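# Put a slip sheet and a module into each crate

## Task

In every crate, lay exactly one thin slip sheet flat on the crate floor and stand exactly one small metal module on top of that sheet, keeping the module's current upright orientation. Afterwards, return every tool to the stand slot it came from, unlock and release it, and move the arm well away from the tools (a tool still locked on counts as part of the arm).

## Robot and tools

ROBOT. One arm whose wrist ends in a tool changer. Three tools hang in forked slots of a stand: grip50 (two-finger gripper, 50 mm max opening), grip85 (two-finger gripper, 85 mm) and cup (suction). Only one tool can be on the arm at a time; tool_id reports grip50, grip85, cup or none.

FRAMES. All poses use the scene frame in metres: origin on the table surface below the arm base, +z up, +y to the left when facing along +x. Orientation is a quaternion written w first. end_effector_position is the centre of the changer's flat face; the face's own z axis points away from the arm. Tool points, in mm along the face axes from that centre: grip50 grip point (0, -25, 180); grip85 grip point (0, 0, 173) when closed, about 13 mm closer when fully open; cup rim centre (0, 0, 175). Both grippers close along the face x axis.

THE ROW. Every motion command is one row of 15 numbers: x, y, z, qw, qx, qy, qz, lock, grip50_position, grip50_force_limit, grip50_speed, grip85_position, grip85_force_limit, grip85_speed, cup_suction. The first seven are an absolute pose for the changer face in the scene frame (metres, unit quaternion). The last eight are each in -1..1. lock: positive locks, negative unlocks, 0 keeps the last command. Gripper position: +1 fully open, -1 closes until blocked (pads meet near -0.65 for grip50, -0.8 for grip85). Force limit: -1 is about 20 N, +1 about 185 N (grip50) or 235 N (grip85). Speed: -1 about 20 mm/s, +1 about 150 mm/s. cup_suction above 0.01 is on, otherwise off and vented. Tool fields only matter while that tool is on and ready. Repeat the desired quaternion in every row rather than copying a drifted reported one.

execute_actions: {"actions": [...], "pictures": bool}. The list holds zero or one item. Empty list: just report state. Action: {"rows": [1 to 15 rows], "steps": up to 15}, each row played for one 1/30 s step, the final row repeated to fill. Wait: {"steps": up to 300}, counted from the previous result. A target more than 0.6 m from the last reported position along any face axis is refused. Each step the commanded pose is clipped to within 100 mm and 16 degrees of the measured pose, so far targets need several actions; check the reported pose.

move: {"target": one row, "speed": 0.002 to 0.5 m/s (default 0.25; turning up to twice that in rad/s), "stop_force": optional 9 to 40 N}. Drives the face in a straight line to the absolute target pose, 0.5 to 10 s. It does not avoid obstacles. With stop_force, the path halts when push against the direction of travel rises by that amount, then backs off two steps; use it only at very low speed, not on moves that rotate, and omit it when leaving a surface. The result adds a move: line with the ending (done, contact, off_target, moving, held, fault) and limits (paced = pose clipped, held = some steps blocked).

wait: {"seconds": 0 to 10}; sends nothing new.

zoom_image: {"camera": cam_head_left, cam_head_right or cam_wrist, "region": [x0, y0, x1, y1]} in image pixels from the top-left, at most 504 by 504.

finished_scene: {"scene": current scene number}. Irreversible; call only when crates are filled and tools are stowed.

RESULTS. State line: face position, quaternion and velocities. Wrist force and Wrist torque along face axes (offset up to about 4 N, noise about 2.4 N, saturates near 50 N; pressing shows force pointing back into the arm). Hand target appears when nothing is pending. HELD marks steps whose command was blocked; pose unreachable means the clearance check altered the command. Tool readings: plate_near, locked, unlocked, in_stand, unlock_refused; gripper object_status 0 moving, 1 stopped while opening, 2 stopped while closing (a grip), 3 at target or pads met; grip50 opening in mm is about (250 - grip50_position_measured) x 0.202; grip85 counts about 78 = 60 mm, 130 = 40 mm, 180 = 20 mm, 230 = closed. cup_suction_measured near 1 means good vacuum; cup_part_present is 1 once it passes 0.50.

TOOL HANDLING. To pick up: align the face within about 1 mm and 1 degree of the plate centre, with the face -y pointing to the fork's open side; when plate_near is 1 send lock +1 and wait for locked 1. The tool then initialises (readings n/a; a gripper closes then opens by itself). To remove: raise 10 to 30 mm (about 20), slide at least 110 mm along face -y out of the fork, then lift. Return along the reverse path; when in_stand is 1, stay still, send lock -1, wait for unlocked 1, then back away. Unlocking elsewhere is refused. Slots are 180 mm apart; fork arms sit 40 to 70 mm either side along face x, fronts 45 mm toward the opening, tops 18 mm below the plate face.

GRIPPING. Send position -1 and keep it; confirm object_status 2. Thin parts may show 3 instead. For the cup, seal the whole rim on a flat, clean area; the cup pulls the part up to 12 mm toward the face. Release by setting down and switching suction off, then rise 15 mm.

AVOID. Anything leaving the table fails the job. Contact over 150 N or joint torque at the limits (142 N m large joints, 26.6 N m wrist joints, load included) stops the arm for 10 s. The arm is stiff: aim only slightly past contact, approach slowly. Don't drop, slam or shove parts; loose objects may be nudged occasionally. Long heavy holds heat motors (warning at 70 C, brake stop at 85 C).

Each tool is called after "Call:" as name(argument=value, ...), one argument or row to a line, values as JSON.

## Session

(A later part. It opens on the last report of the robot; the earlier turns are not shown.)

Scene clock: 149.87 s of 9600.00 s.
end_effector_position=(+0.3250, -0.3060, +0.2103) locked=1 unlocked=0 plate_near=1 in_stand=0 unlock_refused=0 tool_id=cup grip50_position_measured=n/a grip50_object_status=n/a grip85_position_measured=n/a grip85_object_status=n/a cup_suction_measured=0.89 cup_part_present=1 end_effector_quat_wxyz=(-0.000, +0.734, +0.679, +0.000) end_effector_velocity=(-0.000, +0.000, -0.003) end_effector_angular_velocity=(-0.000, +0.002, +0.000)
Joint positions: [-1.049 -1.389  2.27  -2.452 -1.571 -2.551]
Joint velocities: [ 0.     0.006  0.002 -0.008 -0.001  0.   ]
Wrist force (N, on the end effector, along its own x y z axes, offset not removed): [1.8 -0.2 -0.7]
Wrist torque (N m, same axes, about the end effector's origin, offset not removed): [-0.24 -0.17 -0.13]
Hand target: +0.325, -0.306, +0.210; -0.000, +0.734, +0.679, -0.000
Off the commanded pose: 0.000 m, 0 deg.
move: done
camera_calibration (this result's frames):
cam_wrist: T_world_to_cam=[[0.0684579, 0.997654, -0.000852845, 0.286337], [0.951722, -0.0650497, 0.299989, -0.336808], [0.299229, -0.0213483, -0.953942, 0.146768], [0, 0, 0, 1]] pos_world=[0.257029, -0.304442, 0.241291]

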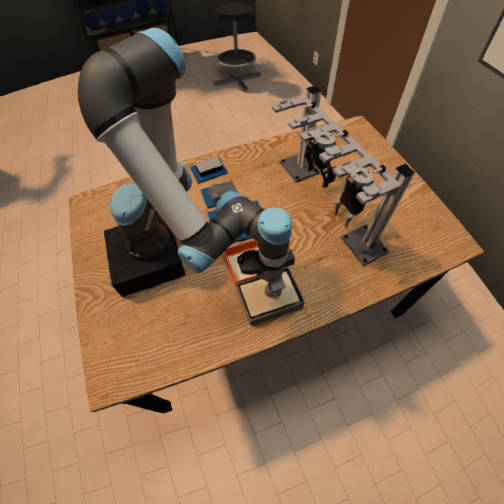

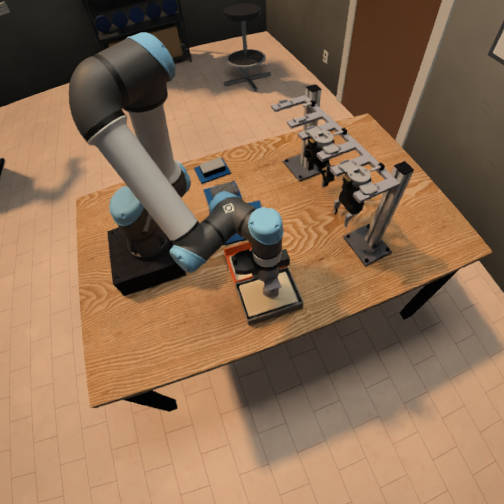

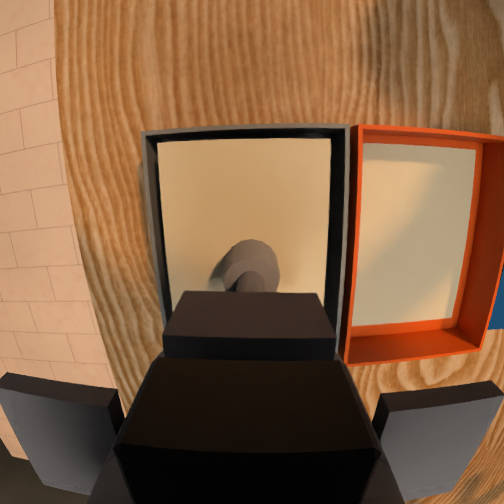

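Call:
move(
  target=[0.327,-0.3045,0.1695,0,0.7343,0.6788,0,0,0,0,0,0,0,0,1],
  speed=0.03,
)

Call:
execute_actions(
  actions=[
    {"rows":[[0.327,-0.3045,0.1695,0,0.7343,0.6788,0,0,0,0,0,0,0,0,0]],"steps":8},
  ],
  pictures=false,
)

Call:
move(
  target=[0.327,-0.3045,0.27,0,0.7343,0.6788,0,0,0,0,0,0,0,0,0],
  speed=0.12,
)

Call:
move(
  target=[0.38,0.20,0.382,0,0.6724,0.7402,0,0,0,0,0,0,0,0,0],
)

Call:
zoom_image(
  camera="cam_wrist",
  region=[130, 80, 410, 280],
)

Call:
move(
  target=[0.46,0.1394,0.382,0,0.6724,0.7402,0,0,0,0,0,0,0,0,0],
)

Call:
move(
  target=[0.5984,0.1527,0.382,0,0.6724,0.7402,0,0,0,0,0,0,0,0,0],
  speed=0.1,
)

Call:
move(
  target=[0.5984,0.1527,0.3618,0,0.6724,0.7402,0,0,0,0,0,0,0,0,0],
  speed=0.015,
)

Scene clock: 163.10 s of 9600.00 s.
end_effector_position=(+0.3270, -0.3046, +0.1698) locked=1 unlocked=0 plate_near=1 in_stand=0 unlock_refused=0 tool_id=cup grip50_position_measured=n/a grip50_object_status=n/a grip85_position_measured=n/a grip85_object_status=n/a cup_suction_measured=0.89 cup_part_present=1 end_effector_quat_wxyz=(-0.000, +0.734, +0.679, +0.000) end_effector_velocity=(-0.000, +0.000, -0.002) end_effector_angular_velocity=(-0.001, +0.001, -0.000)
Joint positions: [-1.044 -1.286  2.3   -2.584 -1.571 -2.545]
Joint velocities: [ 0.     0.006  0.002 -0.008 -0.001  0.   ]
Wrist force (N, on the end effector, along its own x y z axes, offset not removed): [0.8 0.4 0.5]
Wrist torque (N m, same axes, about the end effector's origin, offset not removed): [-0.14 -0.21 -0.03]
Hand target: +0.327, -0.305, +0.169; -0.000, +0.734, +0.679, +0.000
Off the commanded pose: 0.000 m, 0 deg.
move: done
camera_calibration (this result's frames):
cam_wrist: T_world_to_cam=[[0.0684541, 0.997654, -0.000852753, 0.284682], [0.951728, -0.0650464, 0.299973, -0.326453], [0.299214, -0.021346, -0.953947, 0.107583], [0, 0, 0, 1]] pos_world=[0.259016, -0.302952, 0.200798]

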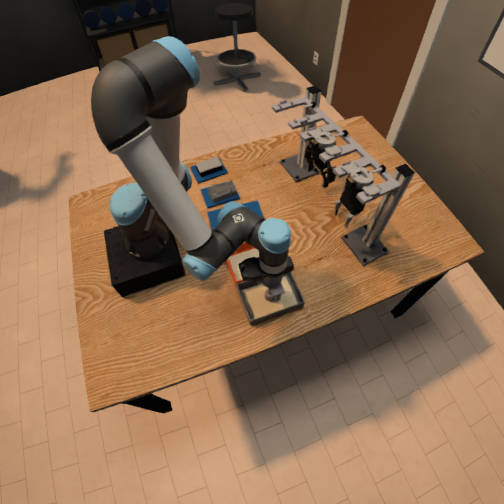

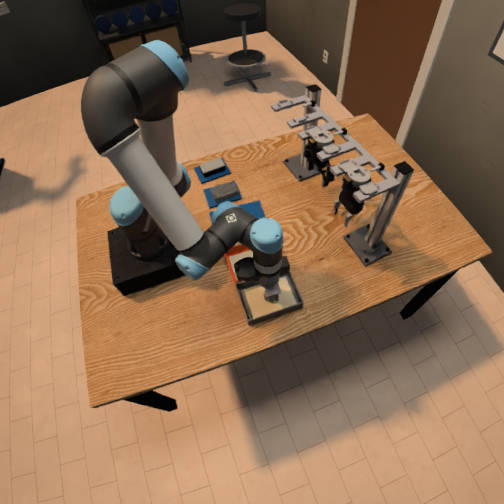

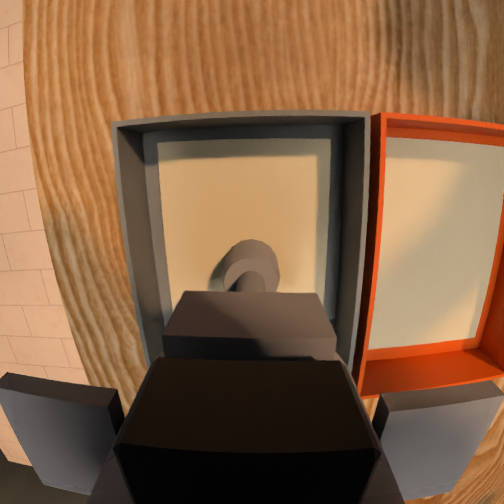

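Scene clock: 163.37 s of 9600.00 s.
end_effector_position=(+0.3270, -0.3046, +0.1696) locked=1 unlocked=0 plate_near=1 in_stand=0 unlock_refused=0 tool_id=cup grip50_position_measured=n/a grip50_object_status=n/a grip85_position_measured=n/a grip85_object_status=n/a cup_suction_measured=0.01 cup_part_present=0 end_effector_quat_wxyz=(+0.000, +0.734, +0.679, -0.000) end_effector_velocity=(-0.000, +0.001, -0.001) end_effector_angular_velocity=(+0.002, +0.002, +0.001)
Joint positions: [-1.044 -1.286  2.3   -2.585 -1.571 -2.545]
Joint velocities: [ 0.     0.001  0.001  0.001 -0.001 -0.   ]
Wrist force (N, on the end effector, along its own x y z axes, offset not removed): [2.4 0.0 -18.7]
Wrist torque (N m, same axes, about the end effector's origin, offset not removed): [-0.11 -0.22 -0.07]
Hand target: +0.327, -0.305, +0.169; -0.000, +0.734, +0.679, +0.000
Off the commanded pose: 0.000 m, 0 deg.
Steps of this call (steps 1 to 8: all 8 steps of this action). Readings (end_effector_position | what the end effector reports):
1: (+0.3270, -0.3046, +0.1697) | locked=1 unlocked=0 plate_near=1 in_stand=0 unlock_refused=0 tool_id=cup grip50_position_measured=n/a grip50_object_status=n/a grip85_position_measured=n/a grip85_object_status=n/a cup_suction_measured=0.64 cup_part_present=1
2: (+0.3270, -0.3045, +0.1696) | locked=1 unlocked=0 plate_near=1 in_stand=0 unlock_refused=0 tool_id=cup grip50_position_measured=n/a grip50_object_status=n/a grip85_position_measured=n/a grip85_object_status=n/a cup_suction_measured=0.34 cup_part_present=0
4: (+0.3270, -0.3046, +0.1696) | locked=1 unlocked=0 plate_near=1 in_stand=0 unlock_refused=0 tool_id=cup grip50_position_measured=n/a grip50_object_status=n/a grip85_position_measured=n/a grip85_object_status=n/a cup_suction_measured=0.01 cup_part_present=0
8: the state above

Scene clock: 165.00 s of 9600.00 s.
end_effector_position=(+0.3270, -0.3043, +0.2698) locked=1 unlocked=0 plate_near=1 in_stand=0 unlock_refused=0 tool_id=cup grip50_position_measured=n/a grip50_object_status=n/a grip85_position_measured=n/a grip85_object_status=n/a cup_suction_measured=0.01 cup_part_present=0 end_effector_quat_wxyz=(+0.000, +0.734, +0.679, -0.000) end_effector_velocity=(-0.000, -0.000, +0.003) end_effector_angular_velocity=(+0.001, +0.001, -0.001)
Joint positions: [-1.044 -1.515  2.204 -2.26  -1.571 -2.545]
Joint velocities: [-0.001 -0.005 -0.004  0.01  -0.    -0.   ]
Wrist force (N, on the end effector, along its own x y z axes, offset not removed): [1.1 0.5 -1.7]
Wrist torque (N m, same axes, about the end effector's origin, offset not removed): [-0.11 -0.14 -0.07]
Hand target: +0.327, -0.304, +0.270; +0.000, +0.734, +0.679, -0.000
Off the commanded pose: 0.000 m, 0 deg.
move: done
camera_calibration (this result's frames):
cam_wrist: T_world_to_cam=[[0.0683998, 0.997658, -0.00098242, 0.284613], [0.951708, -0.064954, 0.300055, -0.35639], [0.299288, -0.0214587, -0.953921, 0.203001], [0, 0, 0, 1]] pos_world=[0.258956, -0.302739, 0.300863]

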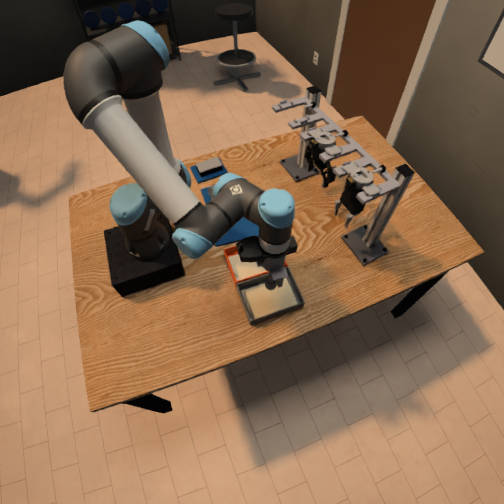

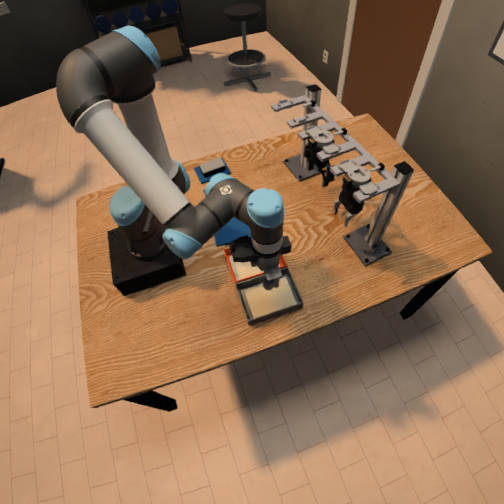

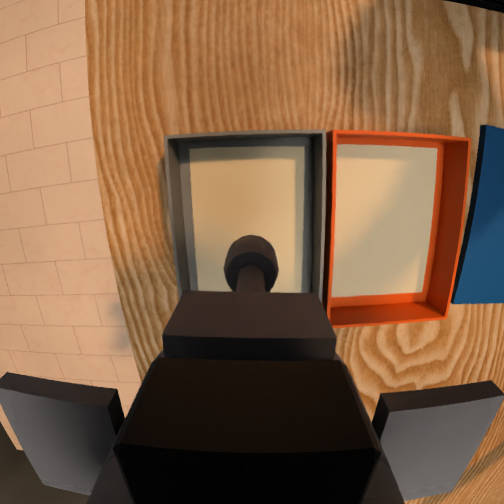

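Scene clock: 167.80 s of 9600.00 s.
end_effector_position=(+0.3798, +0.2002, +0.3820) locked=1 unlocked=0 plate_near=1 in_stand=0 unlock_refused=0 tool_id=cup grip50_position_measured=n/a grip50_object_status=n/a grip85_position_measured=n/a grip85_object_status=n/a cup_suction_measured=0.01 cup_part_present=0 end_effector_quat_wxyz=(-0.001, +0.672, +0.740, +0.000) end_effector_velocity=(+0.001, +0.002, +0.000) end_effector_angular_velocity=(-0.001, +0.000, +0.000)
Joint positions: [ 0.178 -1.714  2.06  -1.917 -1.569 -1.498]
Joint velocities: [ 0.006  0.005 -0.005  0.001 -0.001  0.005]
Wrist force (N, on the end effector, along its own x y z axes, offset not removed): [1.8 -0.1 -2.1]
Wrist torque (N m, same axes, about the end effector's origin, offset not removed): [-0.22 -0.28 -0.16]
Hand target: +0.380, +0.201, +0.382; -0.001, +0.672, +0.740, +0.000
Off the commanded pose: 0.000 m, 0 deg.
move: done
camera_calibration (this result's frames):
cam_wrist: T_world_to_cam=[[-0.105721, 0.994396, 0.000780814, -0.156166], [0.94896, 0.100656, 0.298903, -0.439216], [0.297149, 0.0323412, -0.954283, 0.295246], [0, 0, 0, 1]] pos_world=[0.312556, 0.189952, 0.413154]

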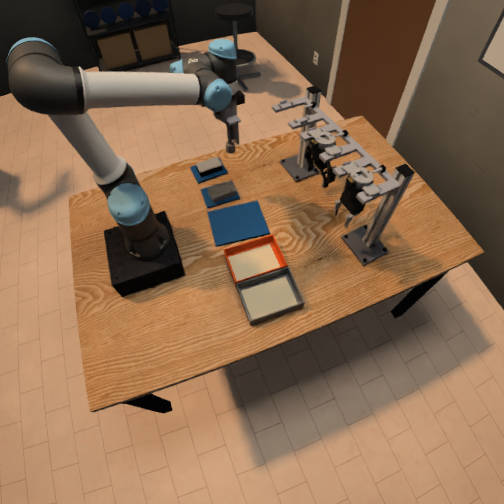

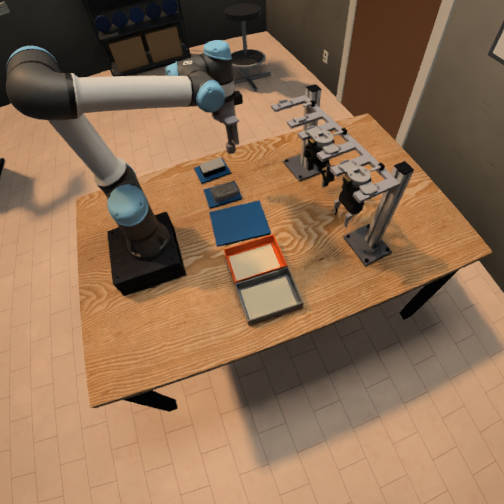

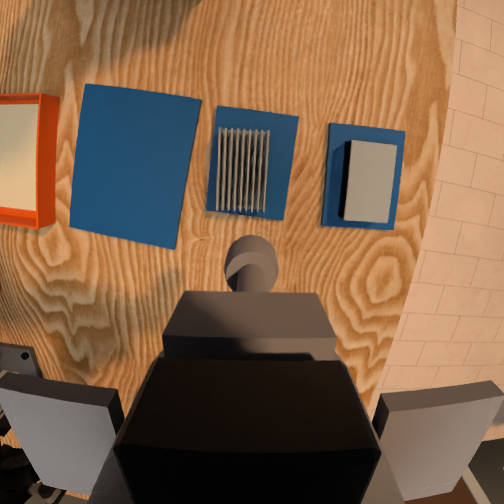

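Region (130, 80, 410, 280) of cam_wrist's 504x504 image, scaled by 1.800, with more detail than that image has; it fills the top 360 rows of this view, and the rest is white.

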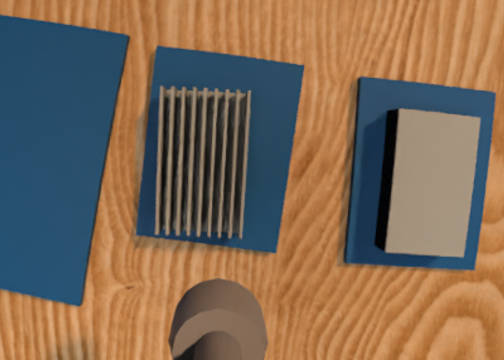

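Scene clock: 168.90 s of 9600.00 s.
end_effector_position=(+0.4598, +0.1395, +0.3820) locked=1 unlocked=0 plate_near=1 in_stand=0 unlock_refused=0 tool_id=cup grip50_position_measured=n/a grip50_object_status=n/a grip85_position_measured=n/a grip85_object_status=n/a cup_suction_measured=0.01 cup_part_present=0 end_effector_quat_wxyz=(+0.000, +0.672, +0.740, +0.000) end_effector_velocity=(+0.002, -0.001, -0.000) end_effector_angular_velocity=(-0.000, +0.001, +0.002)
Joint positions: [ 0.023 -1.584  1.942 -1.93  -1.571 -1.653]
Joint velocities: [-0.002  0.005 -0.004  0.    -0.    -0.003]
Wrist force (N, on the end effector, along its own x y z axes, offset not removed): [0.7 -0.3 -1.9]
Wrist torque (N m, same axes, about the end effector's origin, offset not removed): [-0.17 -0.08 -0.07]
Hand target: +0.460, +0.139, +0.382; +0.000, +0.672, +0.740, +0.000
Off the commanded pose: 0.000 m, 0 deg.
move: done
camera_calibration (this result's frames):
cam_wrist: T_world_to_cam=[[-0.105703, 0.994397, -0.00100312, -0.0866577], [0.948469, 0.101124, 0.3003, -0.509403], [0.298719, 0.0307911, -0.953844, 0.272741], [0, 0, 0, 1]] pos_world=[0.392521, 0.129287, 0.41304]

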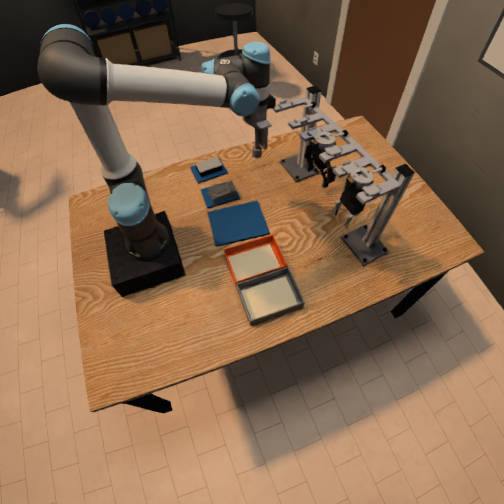

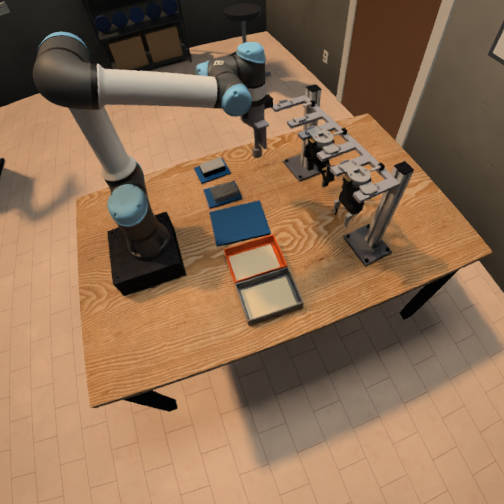

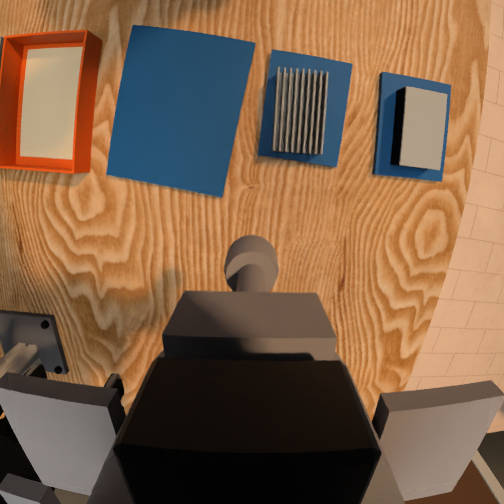

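Scene clock: 170.80 s of 9600.00 s.
end_effector_position=(+0.5980, +0.1526, +0.3821) locked=1 unlocked=0 plate_near=1 in_stand=0 unlock_refused=0 tool_id=cup grip50_position_measured=n/a grip50_object_status=n/a grip85_position_measured=n/a grip85_object_status=n/a cup_suction_measured=0.01 cup_part_present=0 end_effector_quat_wxyz=(-0.000, +0.672, +0.740, +0.000) end_effector_velocity=(+0.003, +0.000, +0.001) end_effector_angular_velocity=(-0.001, -0.001, -0.000)
Joint positions: [ 0.042 -1.263  1.568 -1.876 -1.571 -1.635]
Joint velocities: [ 0.     0.007 -0.01   0.003 -0.001  0.   ]
Wrist force (N, on the end effector, along its own x y z axes, offset not removed): [2.8 0.5 -0.7]
Wrist torque (N m, same axes, about the end effector's origin, offset not removed): [-0.21 -0.26 -0.04]
Hand target: +0.598, +0.153, +0.382; -0.000, +0.672, +0.740, -0.000
Off the commanded pose: 0.000 m, 0 deg.
move: done
camera_calibration (this result's frames):
cam_wrist: T_world_to_cam=[[-0.105727, 0.994395, -0.000838146, -0.0851477], [0.948553, 0.101106, 0.300041, -0.641785], [0.298444, 0.0309275, -0.953926, 0.231253], [0, 0, 0, 1]] pos_world=[0.530748, 0.142407, 0.413088]

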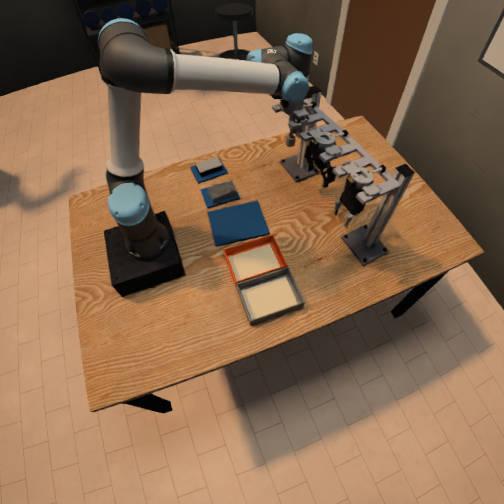

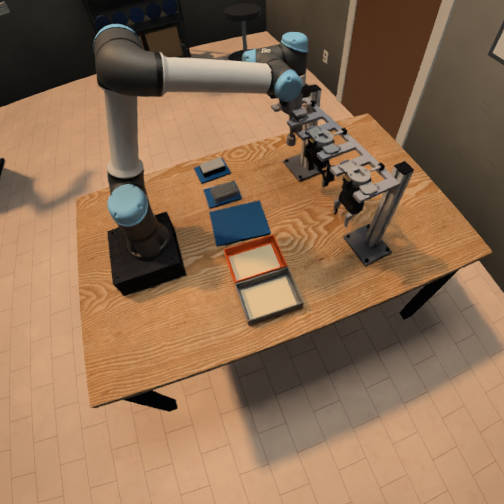

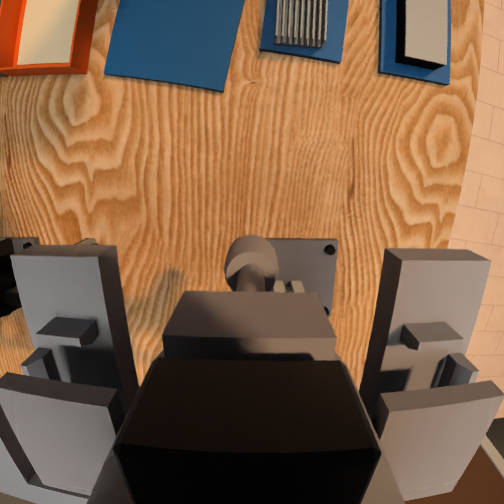

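Scene clock: 172.40 s of 9600.00 s.
end_effector_position=(+0.5984, +0.1527, +0.3621) locked=1 unlocked=0 plate_near=1 in_stand=1 unlock_refused=0 tool_id=cup grip50_position_measured=n/a grip50_object_status=n/a grip85_position_measured=n/a grip85_object_status=n/a cup_suction_measured=0.01 cup_part_present=0 end_effector_quat_wxyz=(-0.000, +0.672, +0.740, -0.000) end_effector_velocity=(+0.000, -0.000, -0.002) end_effector_angular_velocity=(-0.000, -0.002, +0.000)
Joint positions: [ 0.042 -1.247  1.6   -1.924 -1.571 -1.634]
Joint velocities: [-0.     0.002  0.004 -0.008 -0.    -0.001]
Wrist force (N, on the end effector, along its own x y z axes, offset not removed): [1.1 -0.2 -1.0]
Wrist torque (N m, same axes, about the end effector's origin, offset not removed): [-0.21 -0.19 -0.01]
Hand target: +0.598, +0.153, +0.362; -0.000, +0.672, +0.740, -0.000
Off the commanded pose: 0.000 m, 0 deg.
move: done
camera_calibration (this result's frames):
cam_wrist: T_world_to_cam=[[-0.105723, 0.994395, -0.000887165, -0.0851723], [0.948572, 0.101118, 0.299977, -0.63622], [0.298385, 0.0308728, -0.953946, 0.212176], [0, 0, 0, 1]] pos_world=[0.531186, 0.142478, 0.39318]

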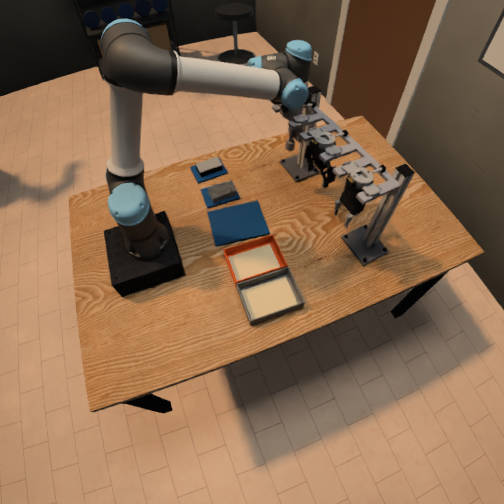

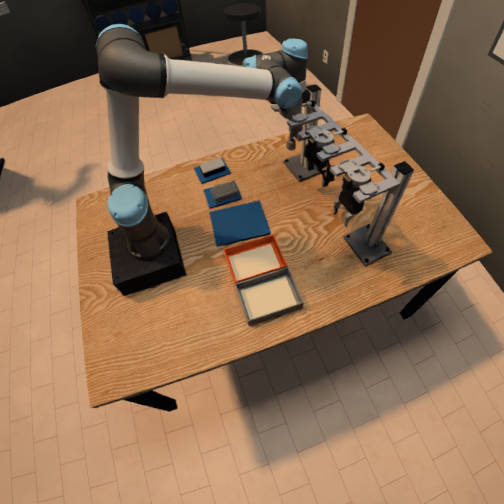

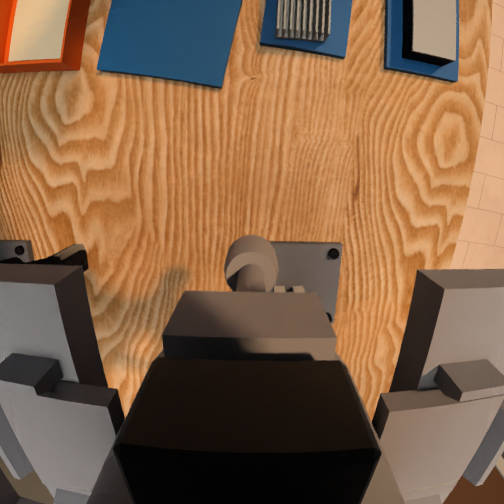

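Call:
execute_actions(
  actions=[
    {"rows":[[0.5984,0.1527,0.3618,0,0.6724,0.7402,0,-1,0,0,0,0,0,0,0]],"steps":5},
  ],
  pictures=false,
)

Call:
execute_actions(
  actions=[
    {"steps":35},
  ],
  pictures=false,
)

Call:
move(
  target=[0.5984,0.1527,0.40,0,0.6724,0.7402,0,0,0,0,0,0,0,0,0],
  speed=0.05,
)

Call:
move(
  target=[0.6153,-0.0265,0.40,0,0.6724,0.7402,0,0,0,0,0,0,0,0,0],
)

Call:
move(
  target=[0.6153,-0.0265,0.374,0,0.6724,0.7402,0,0,0,0,0,0,0,0,0],
  speed=0.05,
)

Call:
move(
  target=[0.6153,-0.0265,0.35,0,0.6724,0.7402,0,0,1,0,0,1,0,0,0],
  speed=0.004,
  stop_force=12,
)

Scene clock: 179.90 s of 9600.00 s.
end_effector_position=(+0.5984, +0.1527, +0.3617) locked=0 unlocked=0 plate_near=1 in_stand=1 unlock_refused=0 tool_id=none grip50_position_measured=n/a grip50_object_status=n/a grip85_position_measured=n/a grip85_object_status=n/a cup_suction_measured=n/a cup_part_present=n/a end_effector_quat_wxyz=(-0.000, +0.672, +0.740, -0.000) end_effector_velocity=(-0.000, +0.000, +0.000) end_effector_angular_velocity=(+0.000, -0.001, +0.001)
Joint positions: [ 0.042 -1.247  1.6   -1.925 -1.571 -1.634]
Joint velocities: [ 0.    -0.001 -0.     0.     0.    -0.001]
Wrist force (N, on the end effector, along its own x y z axes, offset not removed): [1.2 0.0 -3.0]
Wrist torque (N m, same axes, about the end effector's origin, offset not removed): [-0.26 0.09 -0.04]
Hand target: +0.598, +0.153, +0.362; -0.000, +0.672, +0.740, -0.000
Off the commanded pose: 0.000 m, 0 deg.
Steps of this call (steps 1 to 220: nothing new was sent; steps 221 to 225: all 5 steps of this action). Readings (end_effector_position | what the end effector reports):
221: (+0.5984, +0.1527, +0.3617) | locked=1 unlocked=0 plate_near=1 in_stand=1 unlock_refused=0 tool_id=cup grip50_position_measured=n/a grip50_object_status=n/a grip85_position_measured=n/a grip85_object_status=n/a cup_suction_measured=0.01 cup_part_present=0
222: (+0.5984, +0.1527, +0.3617) | locked=1 unlocked=0 plate_near=1 in_stand=1 unlock_refused=0 tool_id=cup grip50_position_measured=n/a grip50_object_status=n/a grip85_position_measured=n/a grip85_object_status=n/a cup_suction_measured=0.01 cup_part_present=0
224: (+0.5984, +0.1527, +0.3617) | locked=1 unlocked=0 plate_near=1 in_stand=1 unlock_refused=0 tool_id=cup grip50_position_measured=n/a grip50_object_status=n/a grip85_position_measured=n/a grip85_object_status=n/a cup_suction_measured=0.01 cup_part_present=0
225: the state above

Scene clock: 181.07 s of 9600.00 s.
end_effector_position=(+0.5984, +0.1527, +0.3618) locked=0 unlocked=1 plate_near=1 in_stand=1 unlock_refused=0 tool_id=none grip50_position_measured=n/a grip50_object_status=n/a grip85_position_measured=n/a grip85_object_status=n/a cup_suction_measured=n/a cup_part_present=n/a end_effector_quat_wxyz=(-0.000, +0.672, +0.740, -0.000) end_effector_velocity=(-0.000, +0.000, -0.001) end_effector_angular_velocity=(-0.000, +0.002, +0.001)
Joint positions: [ 0.042 -1.247  1.6   -1.925 -1.571 -1.634]
Joint velocities: [ 0.001  0.     0.001  0.    -0.    -0.   ]
Wrist force (N, on the end effector, along its own x y z axes, offset not removed): [2.6 0.4 -1.1]
Wrist torque (N m, same axes, about the end effector's origin, offset not removed): [-0.24 -0.37 -0.08]
Hand target: +0.598, +0.153, +0.362; -0.000, +0.672, +0.740, -0.000
Off the commanded pose: 0.000 m, 0 deg.
Steps of this call (steps 1 to 35: nothing new was sent). Readings (end_effector_position | what the end effector reports):
1: (+0.5984, +0.1527, +0.3617) | locked=0 unlocked=0 plate_near=1 in_stand=1 unlock_refused=0 tool_id=none grip50_position_measured=n/a grip50_object_status=n/a grip85_position_measured=n/a grip85_object_status=n/a cup_suction_measured=n/a cup_part_present=n/a
2: (+0.5984, +0.1527, +0.3617) | locked=0 unlocked=0 plate_near=1 in_stand=1 unlock_refused=0 tool_id=none grip50_position_measured=n/a grip50_object_status=n/a grip85_position_measured=n/a grip85_object_status=n/a cup_suction_measured=n/a cup_part_present=n/a
4: (+0.5984, +0.1527, +0.3617) | locked=0 unlocked=0 plate_near=1 in_stand=1 unlock_refused=0 tool_id=none grip50_position_measured=n/a grip50_object_status=n/a grip85_position_measured=n/a grip85_object_status=n/a cup_suction_measured=n/a cup_part_present=n/a
8: (+0.5984, +0.1527, +0.3617) | locked=0 unlocked=0 plate_near=1 in_stand=1 unlock_refused=0 tool_id=none grip50_position_measured=n/a grip50_object_status=n/a grip85_position_measured=n/a grip85_object_status=n/a cup_suction_measured=n/a cup_part_present=n/a
35: the state above

Scene clock: 182.23 s of 9600.00 s.
end_effector_position=(+0.5983, +0.1527, +0.3996) locked=0 unlocked=1 plate_near=0 in_stand=0 unlock_refused=0 tool_id=none grip50_position_measured=n/a grip50_object_status=n/a grip85_position_measured=n/a grip85_object_status=n/a cup_suction_measured=n/a cup_part_present=n/a end_effector_quat_wxyz=(+0.000, +0.672, +0.740, +0.000) end_effector_velocity=(+0.000, -0.000, +0.004) end_effector_angular_velocity=(-0.001, -0.001, -0.000)
Joint positions: [ 0.042 -1.274  1.536 -1.833 -1.571 -1.634]
Joint velocities: [-0.001 -0.002 -0.007  0.008 -0.001 -0.   ]
Wrist force (N, on the end effector, along its own x y z axes, offset not removed): [1.9 -0.3 -1.5]
Wrist torque (N m, same axes, about the end effector's origin, offset not removed): [-0.07 -0.22 -0.07]
Hand target: +0.598, +0.153, +0.400; +0.000, +0.672, +0.740, +0.000
Off the commanded pose: 0.000 m, 0 deg.
move: done
camera_calibration (this result's frames):
cam_wrist: T_world_to_cam=[[-0.105719, 0.994396, -0.000892081, -0.0851472], [0.948553, 0.101114, 0.300039, -0.647388], [0.298448, 0.0308736, -0.953927, 0.247923], [0, 0, 0, 1]] pos_world=[0.531088, 0.142476, 0.430666]

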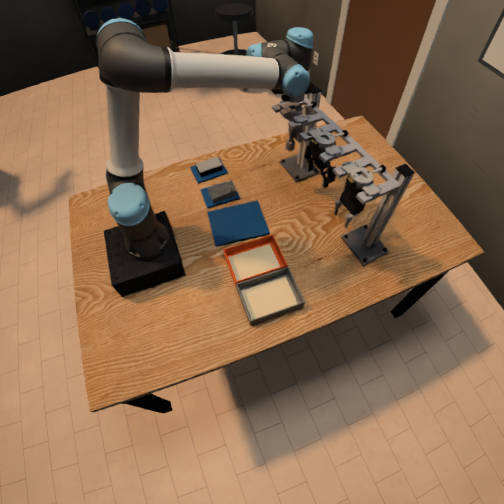

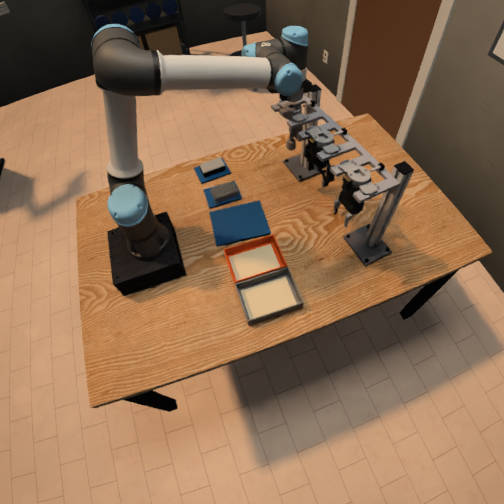

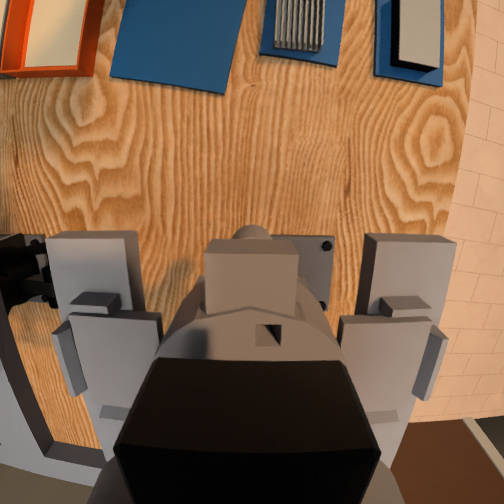

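Scene clock: 183.63 s of 9600.00 s.
end_effector_position=(+0.6153, -0.0262, +0.4000) locked=0 unlocked=1 plate_near=0 in_stand=0 unlock_refused=0 tool_id=none grip50_position_measured=n/a grip50_object_status=n/a grip85_position_measured=n/a grip85_object_status=n/a cup_suction_measured=n/a cup_part_present=n/a end_effector_quat_wxyz=(+0.000, +0.672, +0.740, +0.000) end_effector_velocity=(+0.000, -0.003, -0.001) end_effector_angular_velocity=(+0.000, +0.002, -0.001)
Joint positions: [-0.252 -1.278  1.541 -1.834 -1.571 -1.928]
Joint velocities: [-0.004  0.002 -0.002  0.001 -0.    -0.003]
Wrist force (N, on the end effector, along its own x y z axes, offset not removed): [2.4 0.7 -0.2]
Wrist torque (N m, same axes, about the end effector's origin, offset not removed): [-0.15 -0.28 0.06]
Hand target: +0.615, -0.027, +0.400; +0.000, +0.672, +0.740, +0.000
Off the commanded pose: 0.000 m, 0 deg.
move: done
camera_calibration (this result's frames):
cam_wrist: T_world_to_cam=[[-0.105689, 0.994399, -0.00119616, 0.0946788], [0.948431, 0.101165, 0.300407, -0.645547], [0.298845, 0.0306152, -0.95381, 0.248442], [0, 0, 0, 1]] pos_world=[0.548018, -0.036448, 0.431006]

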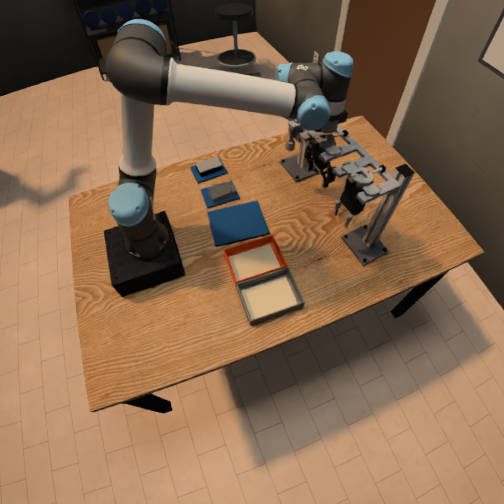

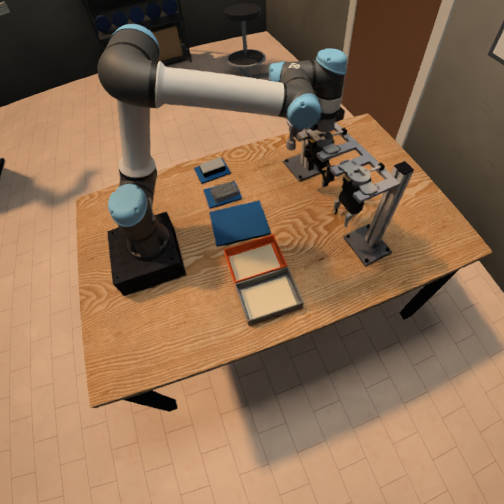

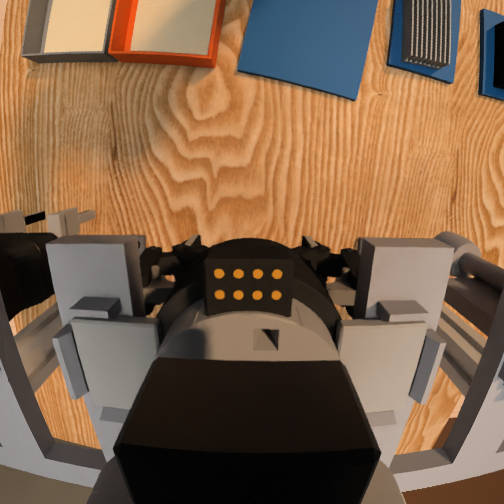

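Scene clock: 184.57 s of 9600.00 s.
end_effector_position=(+0.6153, -0.0265, +0.3744) locked=0 unlocked=1 plate_near=0 in_stand=0 unlock_refused=0 tool_id=none grip50_position_measured=n/a grip50_object_status=n/a grip85_position_measured=n/a grip85_object_status=n/a cup_suction_measured=n/a cup_part_present=n/a end_effector_quat_wxyz=(-0.000, +0.672, +0.740, -0.000) end_effector_velocity=(-0.000, -0.000, -0.003) end_effector_angular_velocity=(+0.001, +0.001, -0.001)
Joint positions: [-0.252 -1.261  1.585 -1.895 -1.571 -1.928]
Joint velocities: [-0.001  0.003  0.005 -0.006  0.     0.001]
Wrist force (N, on the end effector, along its own x y z axes, offset not removed): [0.3 -0.4 -1.1]
Wrist torque (N m, same axes, about the end effector's origin, offset not removed): [-0.16 -0.16 -0.04]
Hand target: +0.615, -0.027, +0.374; -0.000, +0.672, +0.740, -0.000
Off the commanded pose: 0.000 m, 0 deg.
move: done
camera_calibration (this result's frames):
cam_wrist: T_world_to_cam=[[-0.105721, 0.994395, -0.000882955, 0.0948255], [0.948575, 0.101116, 0.299969, -0.637803], [0.298377, 0.0308756, -0.953949, 0.224322], [0, 0, 0, 1]] pos_world=[0.548097, -0.0367277, 0.405396]

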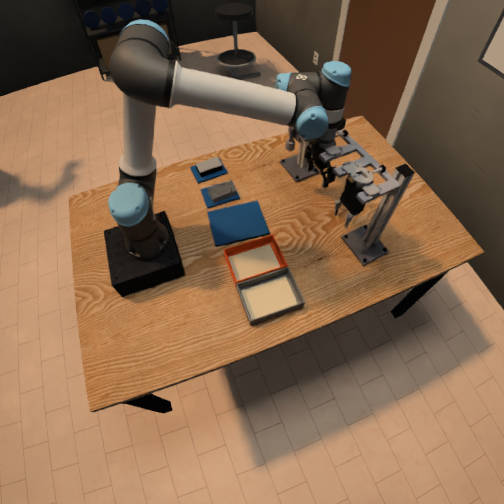

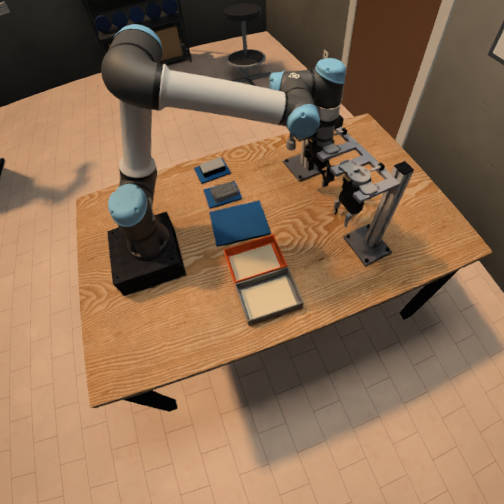

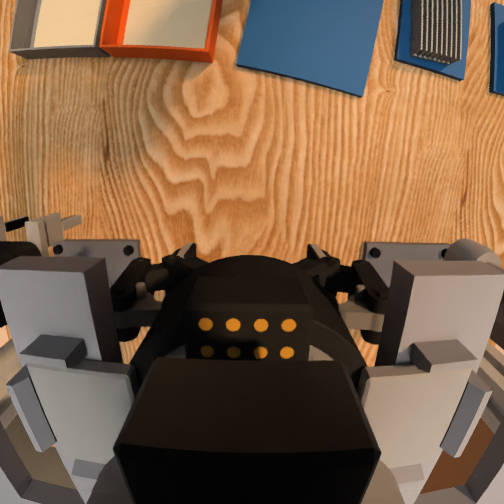

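Scene clock: 188.10 s of 9600.00 s.
end_effector_position=(+0.6154, -0.0265, +0.3617) locked=0 unlocked=1 plate_near=1 in_stand=1 unlock_refused=0 tool_id=none grip50_position_measured=n/a grip50_object_status=n/a grip85_position_measured=n/a grip85_object_status=n/a cup_suction_measured=n/a cup_part_present=n/a end_effector_quat_wxyz=(+0.000, +0.672, +0.740, +0.000) end_effector_velocity=(-0.000, +0.000, +0.000) end_effector_angular_velocity=(+0.002, +0.003, +0.000)
Joint positions: [-0.252 -1.251  1.606 -1.926 -1.571 -1.928]
Joint velocities: [ 0.     0.001 -0.002  0.005  0.001 -0.   ]
Wrist force (N, on the end effector, along its own x y z axes, offset not removed): [-0.7 11.5 -22.4]
Wrist torque (N m, same axes, about the end effector's origin, offset not removed): [-0.49 -0.09 -0.64]
Hand target: +0.615, -0.027, +0.362; +0.000, +0.672, +0.740, +0.000
Off the commanded pose: 0.012 m, 0 deg.
move: contact
camera_calibration (this result's frames):
cam_wrist: T_world_to_cam=[[-0.105778, 0.994389, -0.000978195, 0.0949039], [0.948487, 0.10119, 0.300221, -0.634098], [0.298636, 0.0308289, -0.953869, 0.212081], [0, 0, 0, 1]] pos_world=[0.548137, -0.0367453, 0.392761]

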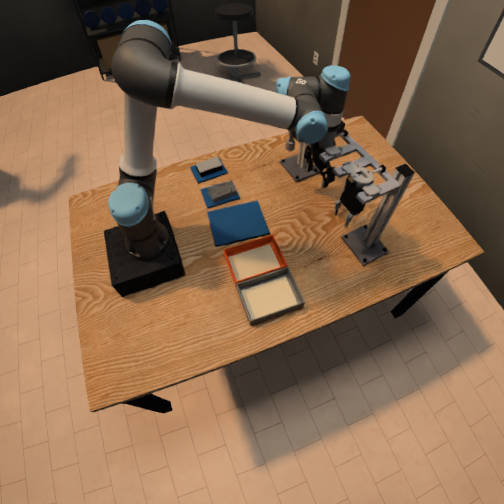

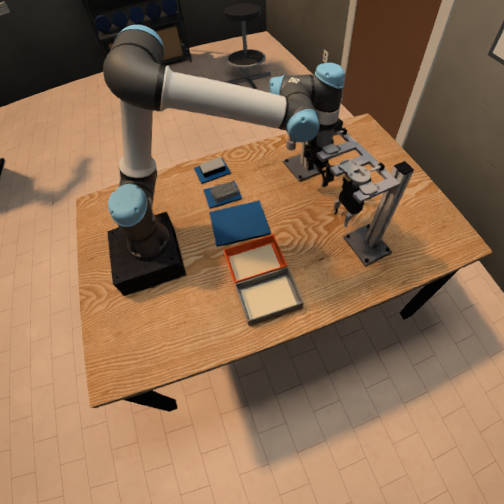

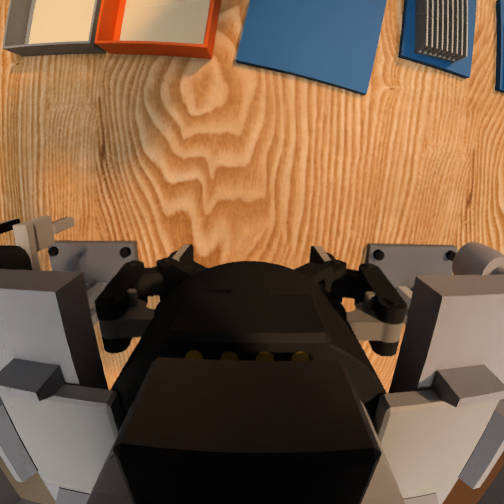

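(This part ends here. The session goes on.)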